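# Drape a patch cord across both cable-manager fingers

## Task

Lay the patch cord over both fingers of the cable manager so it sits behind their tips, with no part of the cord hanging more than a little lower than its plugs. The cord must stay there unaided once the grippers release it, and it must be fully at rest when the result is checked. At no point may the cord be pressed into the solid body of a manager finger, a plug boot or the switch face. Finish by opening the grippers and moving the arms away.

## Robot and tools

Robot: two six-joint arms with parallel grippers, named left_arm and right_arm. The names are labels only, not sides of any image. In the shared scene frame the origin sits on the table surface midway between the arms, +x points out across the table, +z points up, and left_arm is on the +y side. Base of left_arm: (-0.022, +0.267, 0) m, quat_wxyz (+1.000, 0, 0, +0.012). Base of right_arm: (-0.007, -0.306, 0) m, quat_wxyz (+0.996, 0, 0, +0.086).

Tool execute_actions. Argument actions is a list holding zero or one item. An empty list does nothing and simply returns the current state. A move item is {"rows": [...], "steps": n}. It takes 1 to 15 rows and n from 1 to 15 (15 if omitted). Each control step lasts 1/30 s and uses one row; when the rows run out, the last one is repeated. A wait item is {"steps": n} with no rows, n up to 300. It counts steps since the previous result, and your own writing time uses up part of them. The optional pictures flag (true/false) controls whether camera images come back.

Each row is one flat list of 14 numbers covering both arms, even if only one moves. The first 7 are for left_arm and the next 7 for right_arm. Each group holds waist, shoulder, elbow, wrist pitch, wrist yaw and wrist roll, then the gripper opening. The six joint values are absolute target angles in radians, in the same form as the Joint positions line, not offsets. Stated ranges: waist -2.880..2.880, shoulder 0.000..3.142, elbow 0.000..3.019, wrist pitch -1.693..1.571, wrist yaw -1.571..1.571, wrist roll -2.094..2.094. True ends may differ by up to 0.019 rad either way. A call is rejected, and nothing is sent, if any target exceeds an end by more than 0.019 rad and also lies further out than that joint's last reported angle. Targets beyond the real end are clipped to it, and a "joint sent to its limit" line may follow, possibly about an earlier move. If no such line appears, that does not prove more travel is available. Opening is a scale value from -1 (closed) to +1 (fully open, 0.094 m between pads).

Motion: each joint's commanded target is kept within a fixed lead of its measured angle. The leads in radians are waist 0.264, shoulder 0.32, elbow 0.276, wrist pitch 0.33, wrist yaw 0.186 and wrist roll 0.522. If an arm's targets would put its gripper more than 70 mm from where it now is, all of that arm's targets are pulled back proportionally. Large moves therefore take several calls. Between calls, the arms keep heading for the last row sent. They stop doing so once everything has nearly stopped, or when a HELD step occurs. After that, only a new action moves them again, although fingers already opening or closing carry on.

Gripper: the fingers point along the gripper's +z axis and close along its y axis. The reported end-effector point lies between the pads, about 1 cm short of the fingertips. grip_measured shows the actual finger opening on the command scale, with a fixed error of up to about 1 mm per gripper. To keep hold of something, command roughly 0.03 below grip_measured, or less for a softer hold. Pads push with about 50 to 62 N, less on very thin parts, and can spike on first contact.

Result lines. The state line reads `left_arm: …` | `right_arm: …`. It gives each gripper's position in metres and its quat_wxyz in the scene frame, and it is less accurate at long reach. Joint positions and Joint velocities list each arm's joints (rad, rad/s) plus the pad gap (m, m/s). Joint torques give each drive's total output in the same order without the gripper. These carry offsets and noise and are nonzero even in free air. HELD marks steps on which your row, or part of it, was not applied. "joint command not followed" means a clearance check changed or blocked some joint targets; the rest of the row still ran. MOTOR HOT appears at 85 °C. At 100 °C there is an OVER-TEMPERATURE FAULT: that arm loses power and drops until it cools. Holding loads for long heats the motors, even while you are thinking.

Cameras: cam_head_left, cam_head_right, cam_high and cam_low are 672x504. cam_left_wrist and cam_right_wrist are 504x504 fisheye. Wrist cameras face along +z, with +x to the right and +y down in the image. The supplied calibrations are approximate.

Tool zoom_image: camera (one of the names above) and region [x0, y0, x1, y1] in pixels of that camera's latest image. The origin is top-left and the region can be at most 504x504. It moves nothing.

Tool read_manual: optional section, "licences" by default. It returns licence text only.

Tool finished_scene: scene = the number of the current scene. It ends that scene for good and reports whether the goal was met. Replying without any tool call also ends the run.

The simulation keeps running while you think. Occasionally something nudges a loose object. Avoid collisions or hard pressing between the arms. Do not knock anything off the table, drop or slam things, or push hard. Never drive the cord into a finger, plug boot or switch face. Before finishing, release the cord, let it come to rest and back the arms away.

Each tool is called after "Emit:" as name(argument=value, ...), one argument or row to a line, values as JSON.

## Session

Emit:
execute_actions(
  actions=[],
)

Scene clock: 0.00 s of 5233.50 s.
left_arm: end_effector_position=(+0.3318, +0.4388, +0.3134) grip_measured=+1.000 end_effector_quat_wxyz=(+0.218, -0.442, +0.740, +0.457) | right_arm: end_effector_position=(+0.5013, -0.1497, +0.3134) grip_measured=+1.000 end_effector_quat_wxyz=(+0.210, -0.239, +0.887, +0.335)
Joint positions: left_arm=[ 0.037  1.319  1.205 -1.515 -1.062 -1.049  0.094] | right_arm=[-0.093  1.506  1.474 -1.169 -0.742 -0.301  0.094]
Joint velocities: left_arm=[-0.015 -0.024 -0.007  0.002 -0.022 -0.051  0.   ] | right_arm=[-0.005  0.005 -0.007  0.017 -0.022 -0.022  0.   ]
Joint torques (N m, as the arm reports them, + toward a larger angle): no reading
camera_calibration (this result's frames):
cam_left_wrist: T_world_to_cam=[[0.852758, -0.189586, -0.486683, -0.0469727], [-0.367526, -0.879882, -0.301217, 0.608995], [-0.371118, 0.435734, -0.820005, 0.312205], [0, 0, 0, 1]] pos_world=[0.379743, 0.3909, 0.416589]
cam_right_wrist: T_world_to_cam=[[0.572524, -0.663691, -0.481385, -0.236935], [-0.767332, -0.640574, -0.0294422, 0.303561], [-0.288822, 0.386238, -0.876015, 0.60063], [0, 0, 0, 1]] pos_world=[0.542058, -0.194785, 0.421042]

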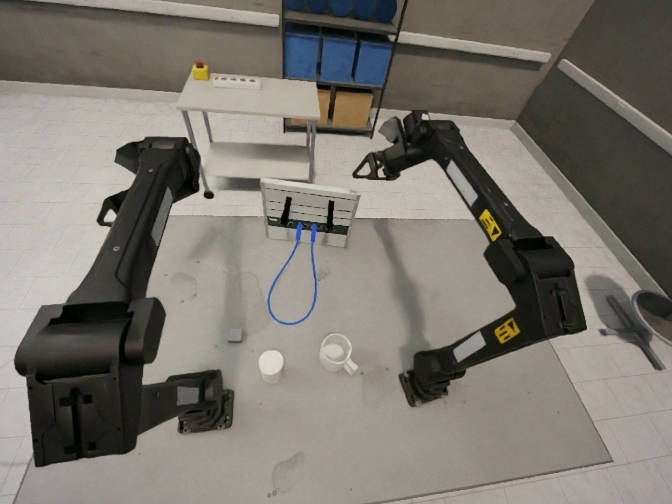

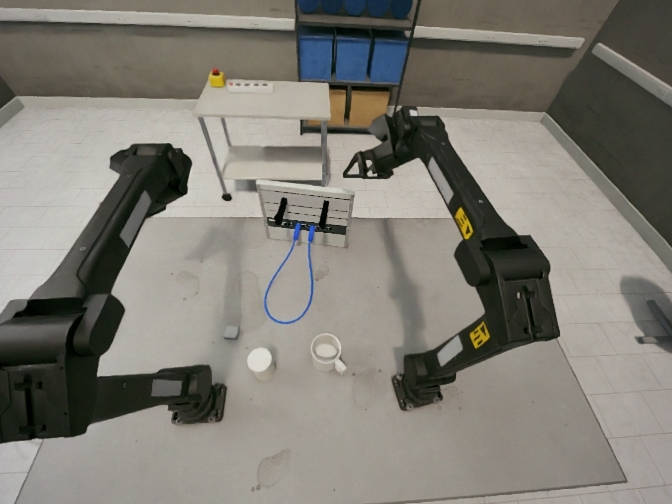

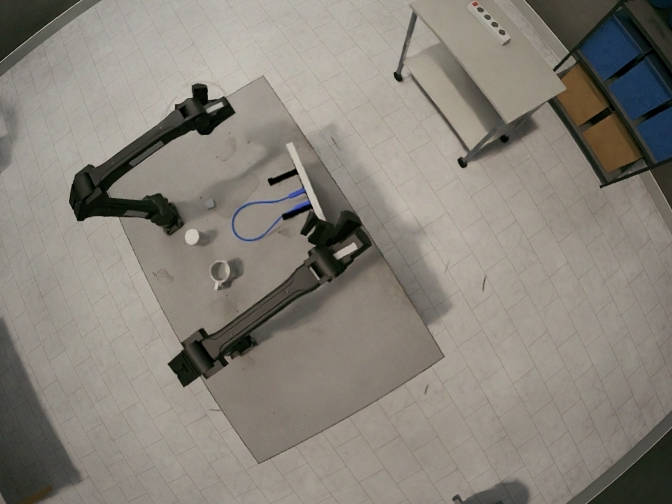

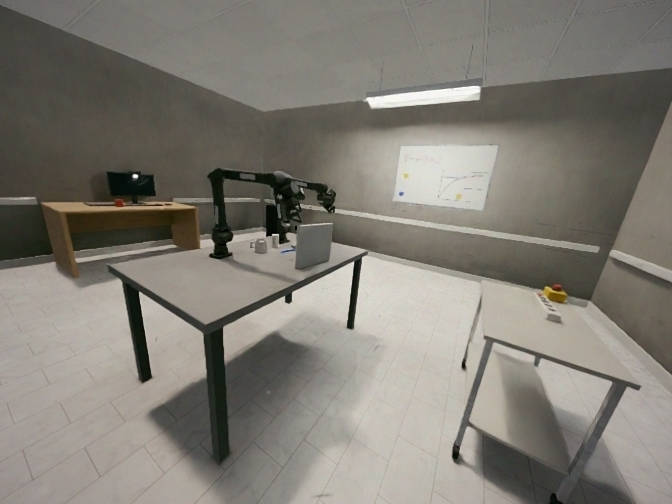

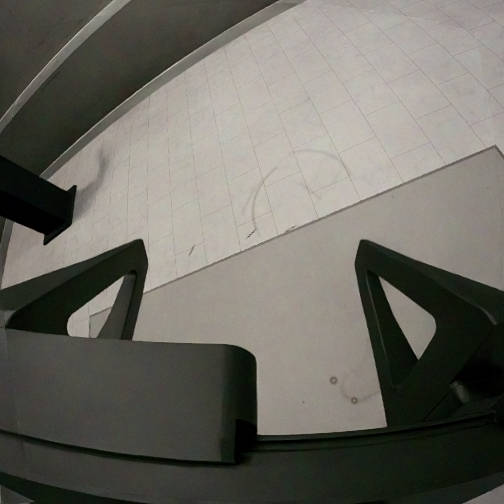

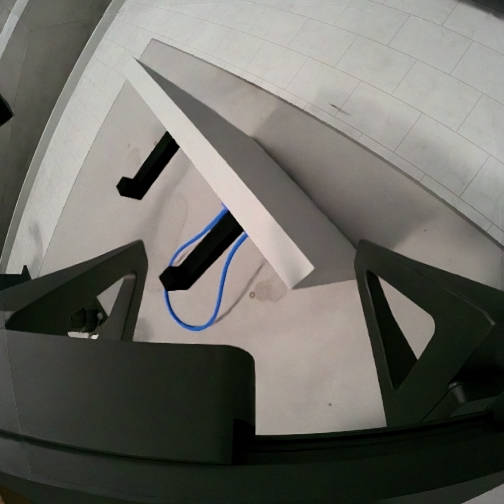

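Emit:
zoom_image(
  camera="cam_head_left",
  region=[220, 165, 400, 345],
)

Emit:
zoom_image(
  camera="cam_high",
  region=[210, 130, 350, 270],
)

Region (220, 165, 400, 345) of cam_head_left's 672x504 image, scaled by 2.800, with more detail than that image has.

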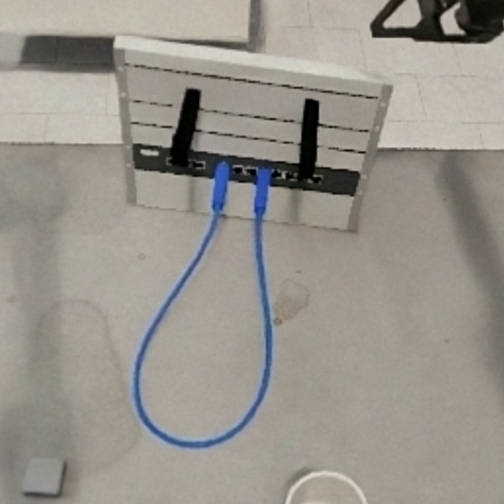

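Region (210, 130, 350, 270) of cam_high's 672x504 image, scaled by 3.600, with more detail than that image has.

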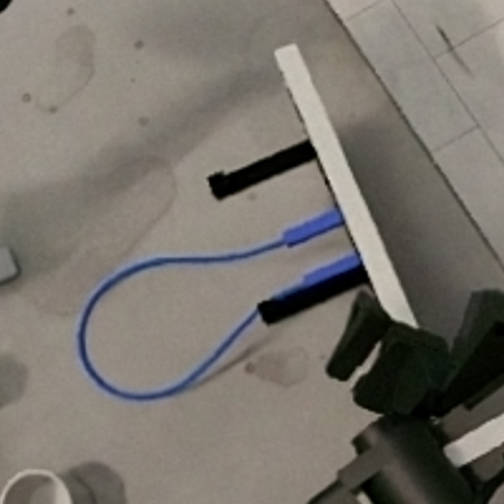

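Emit:
execute_actions(
  actions=[
    {"rows":[[-0.2,1.15,1.0,-1.1,-0.4,-0.7,0.3,0.0,1.2,1.25,-1.0,-0.3,0.3,0.3]],"steps":15},
  ],
  pictures=false,
)

Emit:
execute_actions(
  actions=[
    {"rows":[[-0.497,1.108,0.585,-0.69,0,-0.47,0.0,0.63,1.293,0.729,-0.65,0,0.80,0.0]],"steps":15},
  ],
  pictures=false,
)

Emit:
execute_actions(
  actions=[
    {"steps":30},
  ],
)

Scene clock: 74.83 s of 5233.50 s.
left_arm: end_effector_position=(+0.3594, +0.2627, +0.2260) grip_measured=+0.302 end_effector_quat_wxyz=(+0.221, -0.287, +0.926, +0.112) | right_arm: end_effector_position=(+0.4305, -0.1755, +0.3421) grip_measured=+0.302 end_effector_quat_wxyz=(+0.266, -0.007, +0.942, +0.207)
Joint positions: left_arm=[-0.213  1.146  0.999 -1.118 -0.403 -0.726  0.061] | right_arm=[ 0.007  1.162  1.24  -1.023 -0.303  0.262  0.061]
Joint velocities: left_arm=[ 0.024  0.005 -0.007  0.002  0.081  0.154 -0.001] | right_arm=[-0.005  0.21   0.012 -0.002  0.007  0.212  0.   ]
Joint torques (N m, as the arm reports them, + toward a larger angle): left_arm=[ 0.96 -6.42  9.53  1.51 -0.23  0.17] | right_arm=[-0.02 -7.3  12.01  2.84 -0.05  0.11]
Steps of this call (steps 1 to 90: nothing new was sent; then 71.33 s passed at rest; steps 91 to 105: all 15 steps of this action). Readings (joint positions):
91: left_arm=[0.026 1.304 1.184 -1.462 -1.004 -1.010] | right_arm=[-0.086 1.488 1.450 -1.137 -0.674 -0.242]
92: left_arm=[0.001 1.275 1.140 -1.376 -0.930 -0.967] | right_arm=[-0.077 1.453 1.400 -1.096 -0.594 -0.168]
94: left_arm=[-0.085 1.212 1.051 -1.236 -0.745 -0.886] | right_arm=[-0.044 1.362 1.299 -1.059 -0.405 -0.021]
98: left_arm=[-0.224 1.150 0.999 -1.136 -0.417 -0.782] | right_arm=[0.007 1.212 1.240 -1.042 -0.307 0.162]
105: the state above

Scene clock: 75.33 s of 5233.50 s.
left_arm: end_effector_position=(+0.2571, +0.1203, +0.0659) grip_measured=+0.002 end_effector_quat_wxyz=(+0.135, -0.008, +0.988, -0.072) | right_arm: end_effector_position=(+0.2982, -0.0429, +0.1021) grip_measured=+0.002 end_effector_quat_wxyz=(+0.141, -0.025, +0.983, +0.118)
Joint positions: left_arm=[-0.508  1.114  0.563 -0.713  0.    -0.5    0.047] | right_arm=[ 0.539  1.279  0.785 -0.706 -0.005  0.66   0.047]
Joint velocities: left_arm=[ 0.005 -0.015  0.012  0.154  0.051  0.095 -0.   ] | right_arm=[ 1.578  0.23  -0.799  0.525  0.11   0.886 -0.001]
Joint torques (N m, as the arm reports them, + toward a larger angle): left_arm=[ 0.79 -5.03 10.29  1.17 -0.1   0.15] | right_arm=[ 0.11 -8.54  9.07  2.01  0.04  0.13]
Steps of this call (steps 1 to 15: all 15 steps of this action). Readings (joint positions):
1: left_arm=[-0.219 1.142 0.980 -1.081 -0.365 -0.708] | right_arm=[0.016 1.167 1.227 -0.997 -0.265 0.294]
2: left_arm=[-0.239 1.130 0.945 -1.021 -0.319 -0.688] | right_arm=[0.035 1.168 1.204 -0.954 -0.223 0.330]
4: left_arm=[-0.306 1.114 0.857 -0.920 -0.222 -0.652] | right_arm=[0.091 1.177 1.144 -0.886 -0.143 0.394]
8: left_arm=[-0.447 1.110 0.662 -0.766 -0.025 -0.574] | right_arm=[0.229 1.213 1.013 -0.801 -0.056 0.495]
15: the state above

Scene clock: 76.33 s of 5233.50 s.
left_arm: end_effector_position=(+0.2581, +0.1198, +0.0662) grip_measured=+0.002 end_effector_quat_wxyz=(+0.137, +0.001, +0.988, -0.072) | right_arm: end_effector_position=(+0.2589, -0.0307, +0.0700) grip_measured=+0.002 end_effector_quat_wxyz=(+0.110, -0.007, +0.987, +0.113)
Joint positions: left_arm=[-0.508  1.114  0.563 -0.708  0.    -0.482  0.047] | right_arm=[ 0.631  1.303  0.721 -0.672 -0.002  0.788  0.047]
Joint velocities: left_arm=[-0.005  0.005  0.002 -0.007 -0.037 -0.037  0.   ] | right_arm=[ 0.005 -0.015 -0.017  0.002  0.066 -0.007 -0.001]
Joint torques (N m, as the arm reports them, + toward a larger angle): left_arm=[ 0.63 -5.81 10.12  1.5  -0.11  0.15] | right_arm=[  0.25 -10.06   9.64   2.17   0.05   0.15]
Steps of this call (steps 1 to 30: the robot went on to your last target). Readings (joint positions):
1: left_arm=[-0.508 1.114 0.563 -0.711 0.000 -0.497] | right_arm=[0.589 1.287 0.760 -0.693 -0.005 0.685]
2: left_arm=[-0.508 1.114 0.563 -0.710 0.000 -0.493] | right_arm=[0.628 1.295 0.741 -0.688 -0.005 0.705]
4: left_arm=[-0.508 1.114 0.563 -0.708 0.000 -0.489] | right_arm=[0.664 1.303 0.723 -0.686 -0.005 0.735]
8: left_arm=[-0.508 1.114 0.563 -0.708 0.000 -0.485] | right_arm=[0.644 1.303 0.721 -0.674 -0.002 0.766]
30: the state above
All arms were judged still, so your last target was given up. Only a new action makes them travel on or press farther. Fingers that are still opening or closing keep moving.
camera_calibration (this result's frames):
cam_left_wrist: T_world_to_cam=[[-0.0216617, -0.989968, 0.139618, 0.11517], [-0.937494, 0.0686294, 0.341168, 0.217678], [-0.347327, -0.123501, -0.929576, 0.289252], [0, 0, 0, 1]] pos_world=[0.307032, 0.134798, 0.178537]
cam_right_wrist: T_world_to_cam=[[0.0501506, -0.976173, -0.21112, -0.0295889], [-0.915671, -0.129344, 0.380547, 0.211957], [-0.398787, 0.174232, -0.90034, 0.295042], [0, 0, 0, 1]] pos_world=[0.313226, -0.052874, 0.178732]

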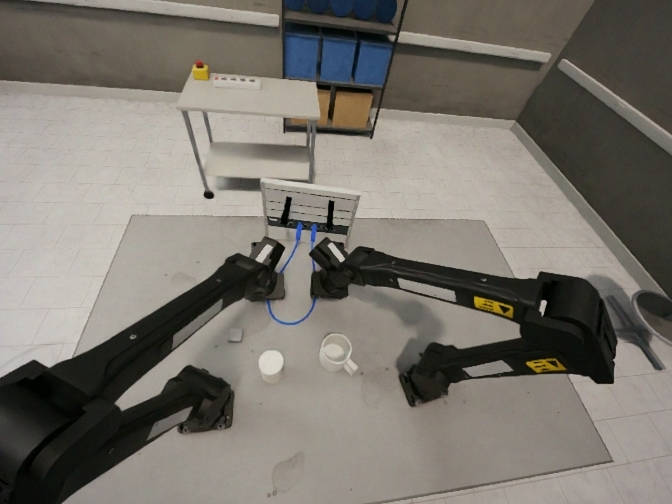

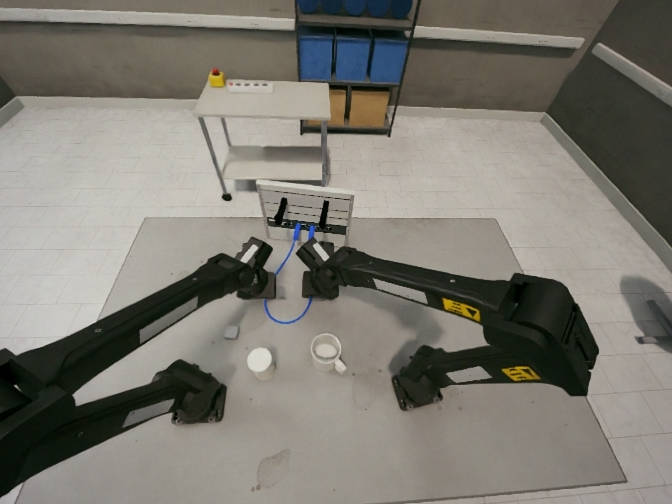

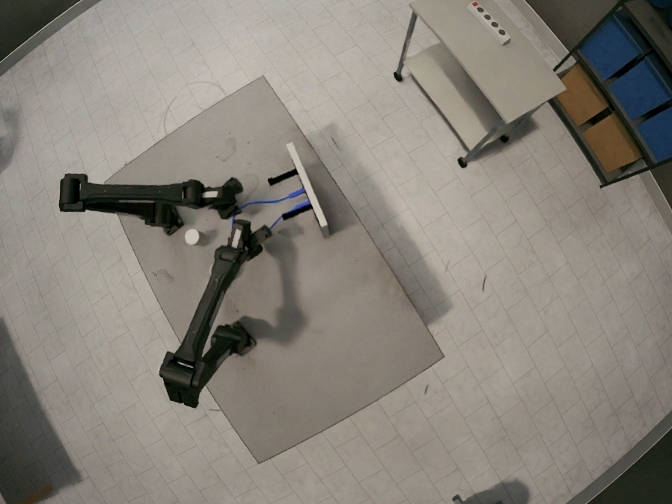

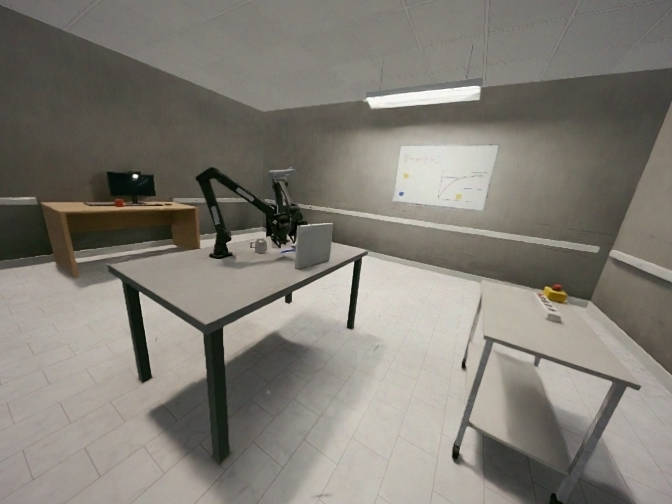

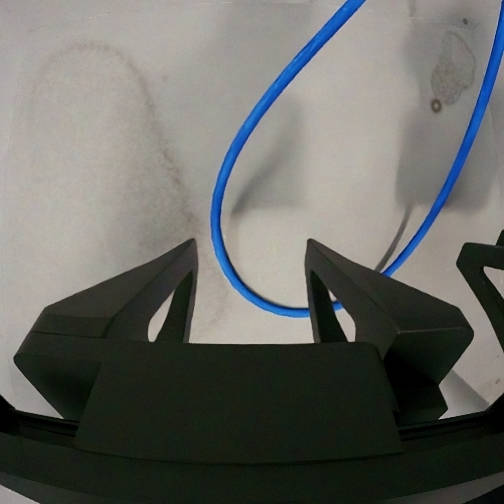

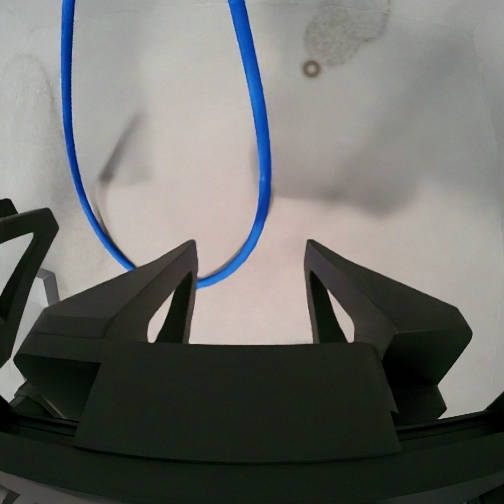

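Emit:
execute_actions(
  actions=[
    {"rows":[[-0.49,1.13,0.55,-0.66,0,-0.46,0,0.635,1.32,0.71,-0.63,0,0.80,0],[-0.48,1.14,0.535,-0.63,0,-0.455,0,0.64,1.335,0.70,-0.60,0,0.805,0],[-0.47,1.15,0.52,-0.60,0,-0.45,0,0.645,1.35,0.69,-0.57,0,0.81,0],[-0.46,1.16,0.505,-0.57,0,-0.445,0,0.65,1.365,0.68,-0.54,0,0.815,0],[-0.46,1.17,0.49,-0.54,0,-0.44,0,0.65,1.378,0.67,-0.51,0,0.82,0],[-0.46,1.18,0.475,-0.51,0,-0.44,0,0.65,1.39,0.66,-0.48,0,0.82,0],[-0.46,1.19,0.465,-0.48,0,-0.44,0,0.65,1.40,0.65,-0.45,0,0.82,0],[-0.46,1.20,0.455,-0.45,0,-0.44,0,0.65,1.41,0.645,-0.42,0,0.82,0],[-0.46,1.205,0.448,-0.425,0,-0.44,0,0.65,1.42,0.64,-0.40,0,0.82,0],[-0.46,1.21,0.442,-0.405,0,-0.44,0,0.65,1.425,0.635,-0.383,0,0.82,0]],"steps":15},
  ],
  pictures=false,
)

Emit:
execute_actions(
  actions=[
    {"steps":15},
  ],
)

Scene clock: 114.17 s of 5233.50 s.
left_arm: end_effector_position=(+0.2620, +0.1310, +0.0132) grip_measured=+0.002 end_effector_quat_wxyz=(+0.165, -0.004, +0.983, -0.080) | right_arm: end_effector_position=(+0.2615, -0.0204, +0.0136) grip_measured=+0.002 end_effector_quat_wxyz=(+0.125, -0.005, +0.983, +0.132)
Joint positions: left_arm=[-0.47   1.212  0.44  -0.431  0.    -0.454  0.047] | right_arm=[ 0.645  1.43   0.638 -0.413 -0.001  0.808  0.047]
Joint velocities: left_arm=[-0.005 -0.015 -0.002  0.125 -0.007 -0.051 -0.001] | right_arm=[ 0.005  0.005 -0.017  0.032 -0.095 -0.022 -0.   ]
Joint torques (N m, as the arm reports them, + toward a larger angle): left_arm=[ 0.46 -6.2   7.46  1.38 -0.11  0.11] | right_arm=[  0.66 -10.55   7.36   2.29   0.09   0.11]
Steps of this call (steps 1 to 90: nothing new was sent; then 34.33 s passed at rest; steps 91 to 105: all 15 steps of this action). Readings (joint positions):
91: left_arm=[-0.507 1.114 0.561 -0.702 0.000 -0.480] | right_arm=[0.631 1.303 0.721 -0.668 -0.002 0.789]
92: left_arm=[-0.506 1.116 0.557 -0.685 0.000 -0.477] | right_arm=[0.631 1.305 0.719 -0.656 -0.002 0.790]
94: left_arm=[-0.496 1.126 0.540 -0.635 0.000 -0.471] | right_arm=[0.634 1.314 0.711 -0.610 -0.001 0.794]
98: left_arm=[-0.471 1.169 0.484 -0.521 0.000 -0.460] | right_arm=[0.643 1.367 0.677 -0.494 -0.001 0.802]
105: the state above

Scene clock: 114.67 s of 5233.50 s.
left_arm: end_effector_position=(+0.2634, +0.1303, +0.0138) grip_measured=+0.002 end_effector_quat_wxyz=(+0.168, -0.003, +0.982, -0.081) | right_arm: end_effector_position=(+0.2627, -0.0191, +0.0143) grip_measured=+0.002 end_effector_quat_wxyz=(+0.127, -0.004, +0.983, +0.135)
Joint positions: left_arm=[-0.47   1.212  0.44  -0.424  0.    -0.452  0.047] | right_arm=[ 0.645  1.43   0.638 -0.406 -0.001  0.809  0.047]
Joint velocities: left_arm=[-0.015 -0.015 -0.007 -0.002  0.007 -0.051 -0.   ] | right_arm=[-0.005 -0.015 -0.027 -0.002 -0.022  0.022  0.   ]
Joint torques (N m, as the arm reports them, + toward a larger angle): left_arm=[ 0.7  -5.64  7.41  1.67 -0.11  0.13] | right_arm=[  0.43 -10.76   7.5    2.34   0.04   0.1 ]
Steps of this call (steps 1 to 15: the robot went on to your last target). Readings (joint positions):
1: left_arm=[-0.470 1.212 0.440 -0.426 0.000 -0.453] | right_arm=[0.645 1.430 0.638 -0.412 -0.001 0.808]
2: left_arm=[-0.470 1.212 0.440 -0.425 0.000 -0.453] | right_arm=[0.645 1.430 0.638 -0.408 -0.001 0.808]
4: left_arm=[-0.470 1.212 0.440 -0.424 0.000 -0.453] | right_arm=[0.645 1.430 0.638 -0.407 -0.001 0.808]
8: left_arm=[-0.470 1.212 0.440 -0.424 0.000 -0.452] | right_arm=[0.645 1.430 0.638 -0.406 -0.001 0.809]
15: the state above
All arms were judged still, so your last target was given up. Only a new action makes them travel on or press farther. Fingers that are still opening or closing keep moving.
camera_calibration (this result's frames):
cam_left_wrist: T_world_to_cam=[[-0.0215515, -0.987258, 0.157661, 0.132442], [-0.957263, 0.0658698, 0.281617, 0.246195], [-0.288413, -0.144854, -0.946486, 0.231161], [0, 0, 0, 1]] pos_world=[0.305198, 0.148023, 0.128577]
cam_right_wrist: T_world_to_cam=[[0.0528912, -0.96585, -0.253647, -0.0300981], [-0.928873, -0.140833, 0.342581, 0.241952], [-0.366603, 0.217486, -0.9046, 0.236783], [0, 0, 0, 1]] pos_world=[0.31314, -0.0464923, 0.123671]

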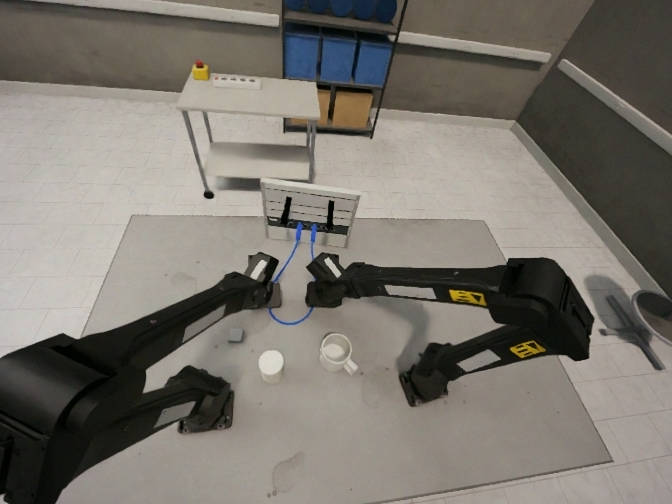

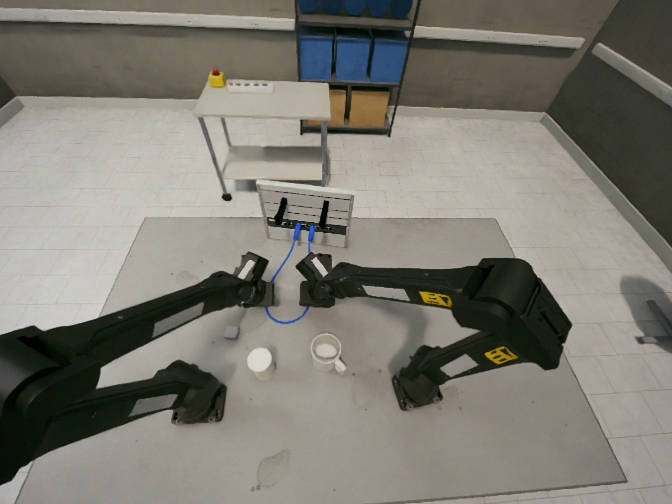

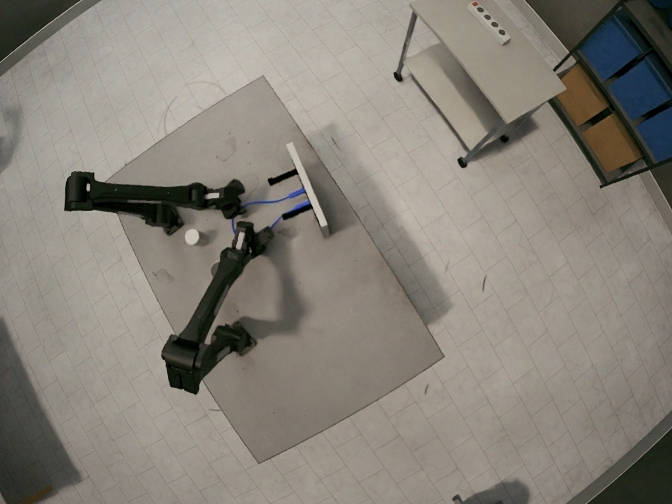

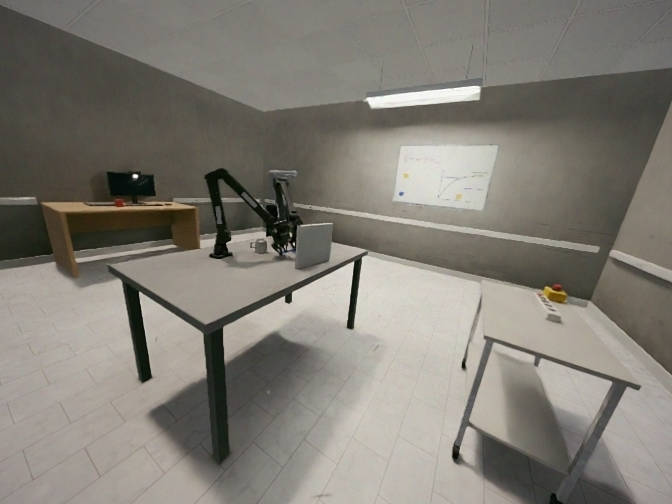

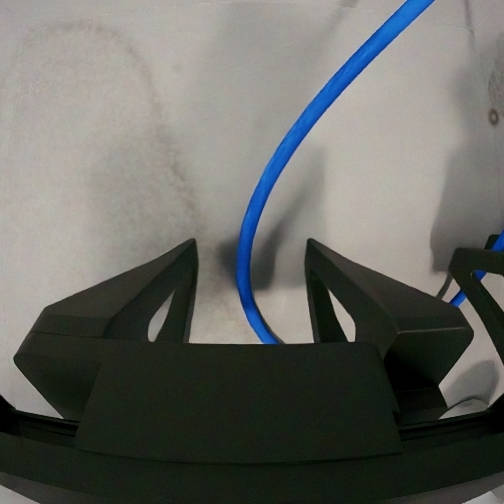

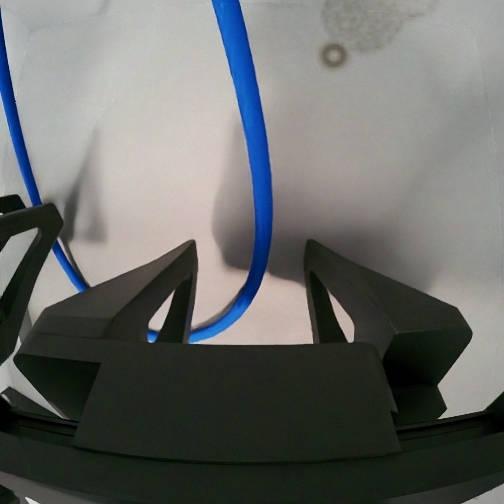

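Lower slightly and close.

Emit:
execute_actions(
  actions=[
    {"rows":[[-0.46,1.225,0.44,-0.405,0,-0.44,-0.2,0.65,1.443,0.635,-0.383,0,0.82,-0.2],[-0.46,1.225,0.44,-0.405,0,-0.44,-0.4,0.65,1.443,0.635,-0.383,0,0.82,-0.4],[-0.46,1.225,0.44,-0.405,0,-0.44,-0.6,0.65,1.443,0.635,-0.383,0,0.82,-0.6],[-0.46,1.225,0.44,-0.405,0,-0.44,-0.7,0.65,1.443,0.635,-0.383,0,0.82,-0.7],[-0.46,1.225,0.44,-0.405,0,-0.44,-0.8,0.65,1.443,0.635,-0.383,0,0.82,-0.8],[-0.46,1.225,0.44,-0.405,0,-0.44,-0.86,0.65,1.443,0.635,-0.383,0,0.82,-0.86],[-0.46,1.225,0.44,-0.405,0,-0.44,-0.9,0.65,1.443,0.635,-0.383,0,0.82,-0.9],[-0.46,1.225,0.44,-0.405,0,-0.44,-0.94,0.65,1.443,0.635,-0.383,0,0.82,-0.94]],"steps":15},
  ],
  pictures=false,
)

Emit:
execute_actions(
  actions=[
    {"steps":10},
  ],
  pictures=false,
)

Scene clock: 127.30 s of 5233.50 s.
left_arm: end_effector_position=(+0.2630, +0.1305, +0.0128) grip_measured=-0.938 end_effector_quat_wxyz=(+0.167, -0.003, +0.983, -0.080) | right_arm: end_effector_position=(+0.2627, -0.0191, +0.0143) grip_measured=-0.912 end_effector_quat_wxyz=(+0.127, -0.004, +0.983, +0.135)
Joint positions: left_arm=[-0.47   1.216  0.44  -0.424  0.    -0.452  0.003] | right_arm=[ 0.645  1.43   0.638 -0.406 -0.001  0.809  0.004]
Joint velocities: left_arm=[-0.015 -0.015  0.007  0.012 -0.051 -0.007 -0.   ] | right_arm=[ 0.005 -0.005 -0.027  0.002 -0.081  0.037 -0.002]
Joint torques (N m, as the arm reports them, + toward a larger angle): left_arm=[ 0.44 -4.76  7.27  1.63 -0.1   0.12] | right_arm=[ 0.68 -9.22  7.5   2.41  0.11  0.13]
Steps of this call (steps 1 to 90: nothing new was sent; then 9.13 s passed at rest; steps 91 to 105: all 15 steps of this action). Readings (joint positions):
91: left_arm=[-0.470 1.212 0.440 -0.424 0.000 -0.452] | right_arm=[0.645 1.430 0.638 -0.406 -0.001 0.809]
92: left_arm=[-0.470 1.213 0.440 -0.424 0.000 -0.452] | right_arm=[0.645 1.430 0.638 -0.406 -0.001 0.809]
94: left_arm=[-0.470 1.214 0.440 -0.424 0.000 -0.452] | right_arm=[0.645 1.430 0.638 -0.406 -0.001 0.809]
98: left_arm=[-0.470 1.216 0.440 -0.424 0.000 -0.452] | right_arm=[0.645 1.430 0.638 -0.406 -0.001 0.809]
105: the state above

Scene clock: 127.63 s of 5233.50 s.
left_arm: end_effector_position=(+0.2630, +0.1305, +0.0128) grip_measured=-0.938 end_effector_quat_wxyz=(+0.167, -0.003, +0.983, -0.080) | right_arm: end_effector_position=(+0.2627, -0.0191, +0.0143) grip_measured=-0.912 end_effector_quat_wxyz=(+0.127, -0.004, +0.983, +0.135)
Joint positions: left_arm=[-0.47   1.216  0.44  -0.424  0.    -0.452  0.003] | right_arm=[ 0.645  1.43   0.638 -0.406 -0.001  0.809  0.004]
Joint velocities: left_arm=[-0.005 -0.015  0.017 -0.007 -0.022  0.037 -0.   ] | right_arm=[ 0.005  0.005 -0.012 -0.017 -0.066  0.022 -0.001]
Joint torques (N m, as the arm reports them, + toward a larger angle): left_arm=[ 0.46 -5.11  7.38  1.69 -0.1   0.13] | right_arm=[ 0.88 -8.6   7.3   2.39  0.05  0.1 ]
Steps of this call (steps 1 to 10: the robot went on to your last target). Readings (joint positions):
1: left_arm=[-0.470 1.216 0.440 -0.424 0.000 -0.452] | right_arm=[0.645 1.430 0.638 -0.406 -0.001 0.809]
2: left_arm=[-0.470 1.216 0.440 -0.424 0.000 -0.452] | right_arm=[0.645 1.430 0.638 -0.406 -0.001 0.809]
4: left_arm=[-0.470 1.216 0.440 -0.424 0.000 -0.452] | right_arm=[0.645 1.430 0.638 -0.406 -0.001 0.809]
8: left_arm=[-0.470 1.216 0.440 -0.424 0.000 -0.452] | right_arm=[0.645 1.430 0.638 -0.406 -0.001 0.809]
10: the state above

Emit:
execute_actions(
  actions=[
    {"rows":[[-0.46,1.225,0.44,-0.405,0,-0.44,-0.965,0.65,1.443,0.635,-0.383,0,0.82,-0.94]],"steps":10},
  ],
)

Scene clock: 132.77 s of 5233.50 s.
left_arm: end_effector_position=(+0.2630, +0.1305, +0.0128) grip_measured=-0.963 end_effector_quat_wxyz=(+0.167, -0.003, +0.983, -0.080) | right_arm: end_effector_position=(+0.2627, -0.0191, +0.0143) grip_measured=-0.912 end_effector_quat_wxyz=(+0.127, -0.004, +0.983, +0.135)
Joint positions: left_arm=[-0.47   1.216  0.44  -0.424  0.    -0.452  0.002] | right_arm=[ 0.645  1.43   0.638 -0.406 -0.001  0.809  0.004]
Joint velocities: left_arm=[-0.005 -0.015  0.007 -0.012 -0.007 -0.022  0.   ] | right_arm=[-0.015 -0.005 -0.007 -0.007 -0.007 -0.037 -0.   ]
Joint torques (N m, as the arm reports them, + toward a larger angle): left_arm=[ 0.57 -4.89  7.28  1.68 -0.1   0.13] | right_arm=[ 1.5  -8.58  7.56  2.3   0.06  0.17]
Steps of this call (steps 1 to 15: the robot went on to your last target; steps 16 to 90: nothing new was sent; then 1.80 s passed at rest; steps 91 to 100: all 10 steps of this action). Readings (joint positions):
91: left_arm=[-0.470 1.216 0.440 -0.424 0.000 -0.452] | right_arm=[0.645 1.430 0.638 -0.406 -0.001 0.809]
92: left_arm=[-0.470 1.216 0.440 -0.424 0.000 -0.452] | right_arm=[0.645 1.430 0.638 -0.406 -0.001 0.809]
94: left_arm=[-0.470 1.216 0.440 -0.424 0.000 -0.452] | right_arm=[0.645 1.430 0.638 -0.406 -0.001 0.809]
98: left_arm=[-0.470 1.216 0.440 -0.424 0.000 -0.452] | right_arm=[0.645 1.430 0.638 -0.406 -0.001 0.809]
100: the state above
camera_calibration (this result's frames):
cam_left_wrist: T_world_to_cam=[[-0.0214256, -0.987502, 0.15614, 0.132784], [-0.95638, 0.0657548, 0.284629, 0.245865], [-0.291338, -0.143231, -0.945837, 0.230675], [0, 0, 0, 1]] pos_world=[0.30519, 0.147997, 0.127467]
cam_right_wrist: T_world_to_cam=[[0.0521534, -0.965839, -0.253841, -0.0299013], [-0.928903, -0.140238, 0.342743, 0.241969], [-0.366633, 0.217918, -0.904484, 0.236797], [0, 0, 0, 1]] pos_world=[0.313143, -0.046549, 0.123656]

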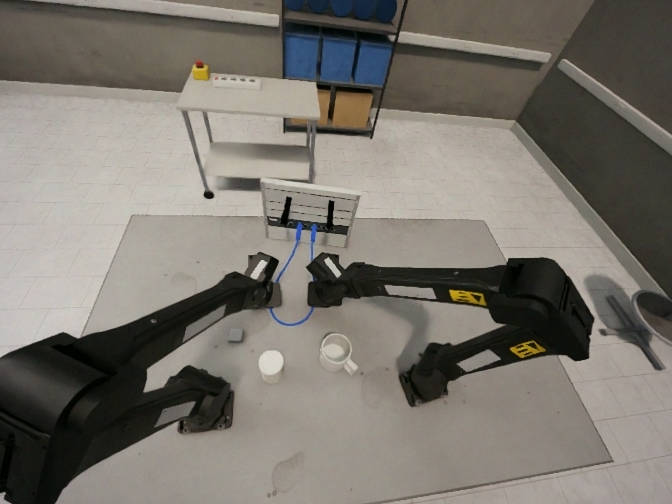

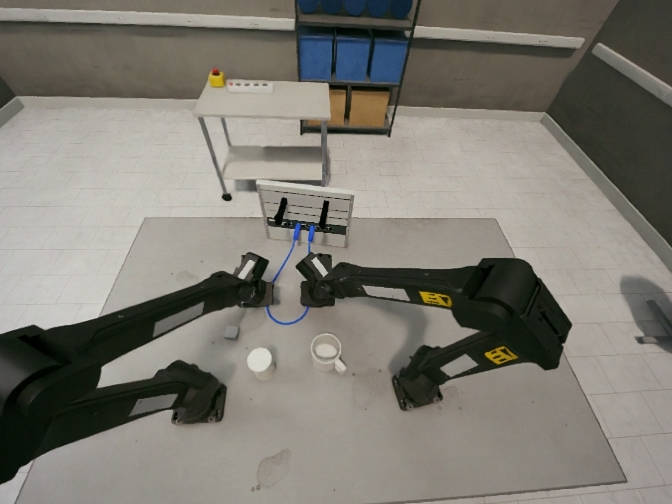

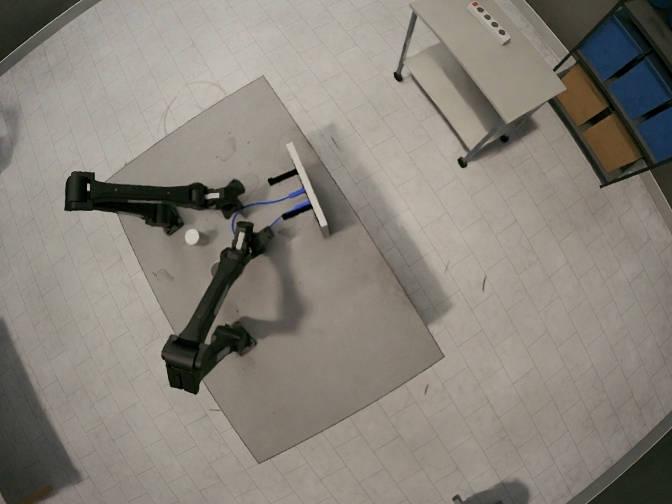

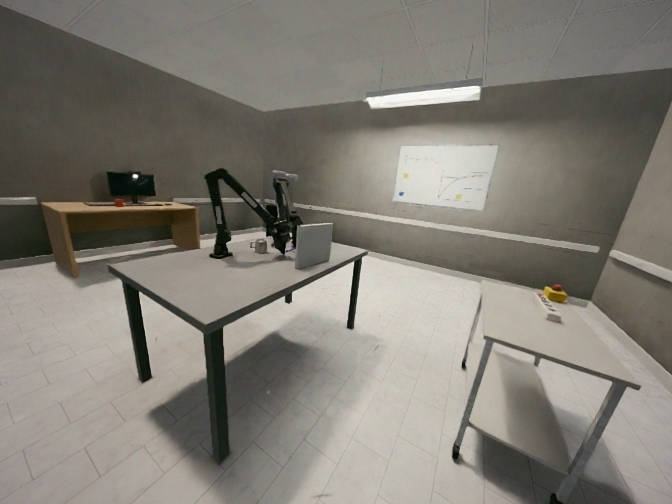

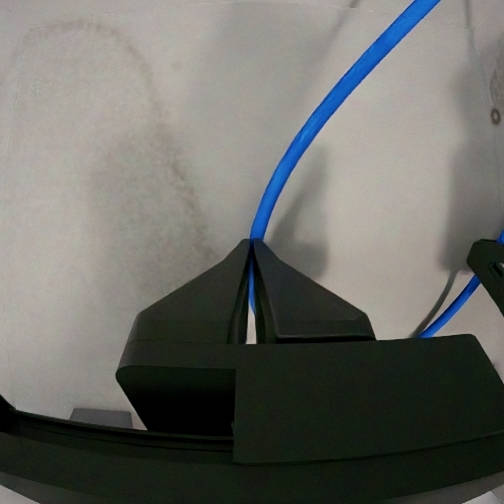

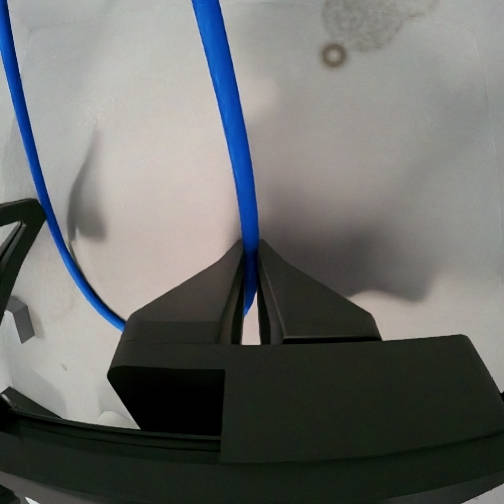

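Emit:
execute_actions(
  actions=[
    {"rows":[[-0.46,1.225,0.44,-0.405,0,-0.44,-0.5,0.65,1.443,0.635,-0.383,0,0.82,-0.6],[-0.46,1.225,0.44,-0.405,0,-0.44,-0.5,0.65,1.443,0.635,-0.383,0,0.82,-0.6],[-0.46,1.225,0.44,-0.405,0,-0.44,-0.5,0.65,1.443,0.635,-0.383,0,0.82,-0.6],[-0.46,1.225,0.44,-0.405,0,-0.44,-0.5,0.65,1.443,0.635,-0.383,0,0.82,-0.6],[-0.46,1.225,0.44,-0.405,0,-0.44,-0.5,0.65,1.443,0.635,-0.383,0,0.82,-0.6],[-0.46,1.246,0.44,-0.405,0,-0.44,-0.5,0.65,1.458,0.635,-0.383,0,0.82,-0.6]],"steps":15},
  ],
  pictures=false,
)

Emit:
execute_actions(
  actions=[
    {"rows":[[-0.46,1.246,0.44,-0.405,0,-0.44,-0.6,0.65,1.458,0.635,-0.383,0,0.82,-0.7],[-0.46,1.246,0.44,-0.405,0,-0.44,-0.7,0.65,1.458,0.635,-0.383,0,0.82,-0.8],[-0.46,1.246,0.44,-0.405,0,-0.44,-0.8,0.65,1.458,0.635,-0.383,0,0.82,-0.86],[-0.46,1.246,0.44,-0.405,0,-0.44,-0.86,0.65,1.458,0.635,-0.383,0,0.82,-0.9],[-0.46,1.246,0.44,-0.405,0,-0.44,-0.9,0.65,1.458,0.635,-0.383,0,0.82,-0.94],[-0.46,1.246,0.44,-0.405,0,-0.44,-0.945,0.65,1.458,0.635,-0.383,0,0.82,-0.94]],"steps":15},
  ],
  pictures=false,
)

Scene clock: 147.20 s of 5233.50 s.
left_arm: end_effector_position=(+0.2607, +0.1316, +0.0059) grip_measured=-0.502 end_effector_quat_wxyz=(+0.157, -0.003, +0.985, -0.076) | right_arm: end_effector_position=(+0.2614, -0.0204, +0.0083) grip_measured=-0.602 end_effector_quat_wxyz=(+0.122, -0.004, +0.984, +0.130)
Joint positions: left_arm=[-0.47   1.24   0.44  -0.422  0.    -0.451  0.023] | right_arm=[ 0.645  1.446  0.638 -0.405 -0.001  0.809  0.019]
Joint velocities: left_arm=[-0.005 -0.005  0.017  0.002  0.007  0.007 -0.   ] | right_arm=[ 0.015  0.005 -0.012  0.017  0.022  0.037  0.001]
Joint torques (N m, as the arm reports them, + toward a larger angle): left_arm=[ 0.45 -5.32  7.06  1.83 -0.1   0.13] | right_arm=[ 0.91 -8.98  7.57  2.38  0.1   0.1 ]
Steps of this call (steps 1 to 15: the robot went on to your last target; steps 16 to 90: nothing new was sent; then 10.93 s passed at rest; steps 91 to 105: all 15 steps of this action). Readings (joint positions):
91: left_arm=[-0.470 1.216 0.440 -0.424 0.000 -0.451] | right_arm=[0.645 1.430 0.638 -0.406 -0.001 0.809]
92: left_arm=[-0.470 1.216 0.440 -0.424 0.000 -0.451] | right_arm=[0.645 1.430 0.638 -0.406 -0.001 0.809]
94: left_arm=[-0.470 1.216 0.440 -0.424 0.000 -0.451] | right_arm=[0.645 1.430 0.638 -0.406 -0.001 0.809]
98: left_arm=[-0.470 1.226 0.440 -0.422 0.000 -0.451] | right_arm=[0.645 1.435 0.638 -0.405 -0.001 0.809]
105: the state above

Scene clock: 147.70 s of 5233.50 s.
left_arm: end_effector_position=(+0.2607, +0.1316, +0.0059) grip_measured=-0.918 end_effector_quat_wxyz=(+0.157, -0.003, +0.985, -0.076) | right_arm: end_effector_position=(+0.2614, -0.0204, +0.0083) grip_measured=-0.910 end_effector_quat_wxyz=(+0.122, -0.004, +0.984, +0.130)
Joint positions: left_arm=[-0.47   1.24   0.44  -0.422  0.    -0.451  0.004] | right_arm=[ 0.645  1.446  0.638 -0.405 -0.001  0.809  0.004]
Joint velocities: left_arm=[-0.015  0.005 -0.007 -0.002 -0.037  0.022  0.   ] | right_arm=[-0.005  0.005 -0.002  0.022  0.007  0.051  0.   ]
Joint torques (N m, as the arm reports them, + toward a larger angle): left_arm=[ 0.68 -5.51  7.19  1.57 -0.1   0.13] | right_arm=[ 1.18 -9.05  7.54  2.23  0.12  0.15]
Steps of this call (steps 1 to 15: all 15 steps of this action). Readings (joint positions):
1: left_arm=[-0.470 1.240 0.440 -0.422 0.000 -0.451] | right_arm=[0.645 1.446 0.638 -0.405 -0.001 0.809]
2: left_arm=[-0.470 1.240 0.440 -0.422 0.000 -0.451] | right_arm=[0.645 1.446 0.638 -0.405 -0.001 0.809]
4: left_arm=[-0.470 1.240 0.440 -0.422 0.000 -0.451] | right_arm=[0.645 1.446 0.638 -0.405 -0.001 0.809]
8: left_arm=[-0.470 1.240 0.440 -0.422 0.000 -0.451] | right_arm=[0.645 1.446 0.638 -0.405 -0.001 0.809]
15: the state above


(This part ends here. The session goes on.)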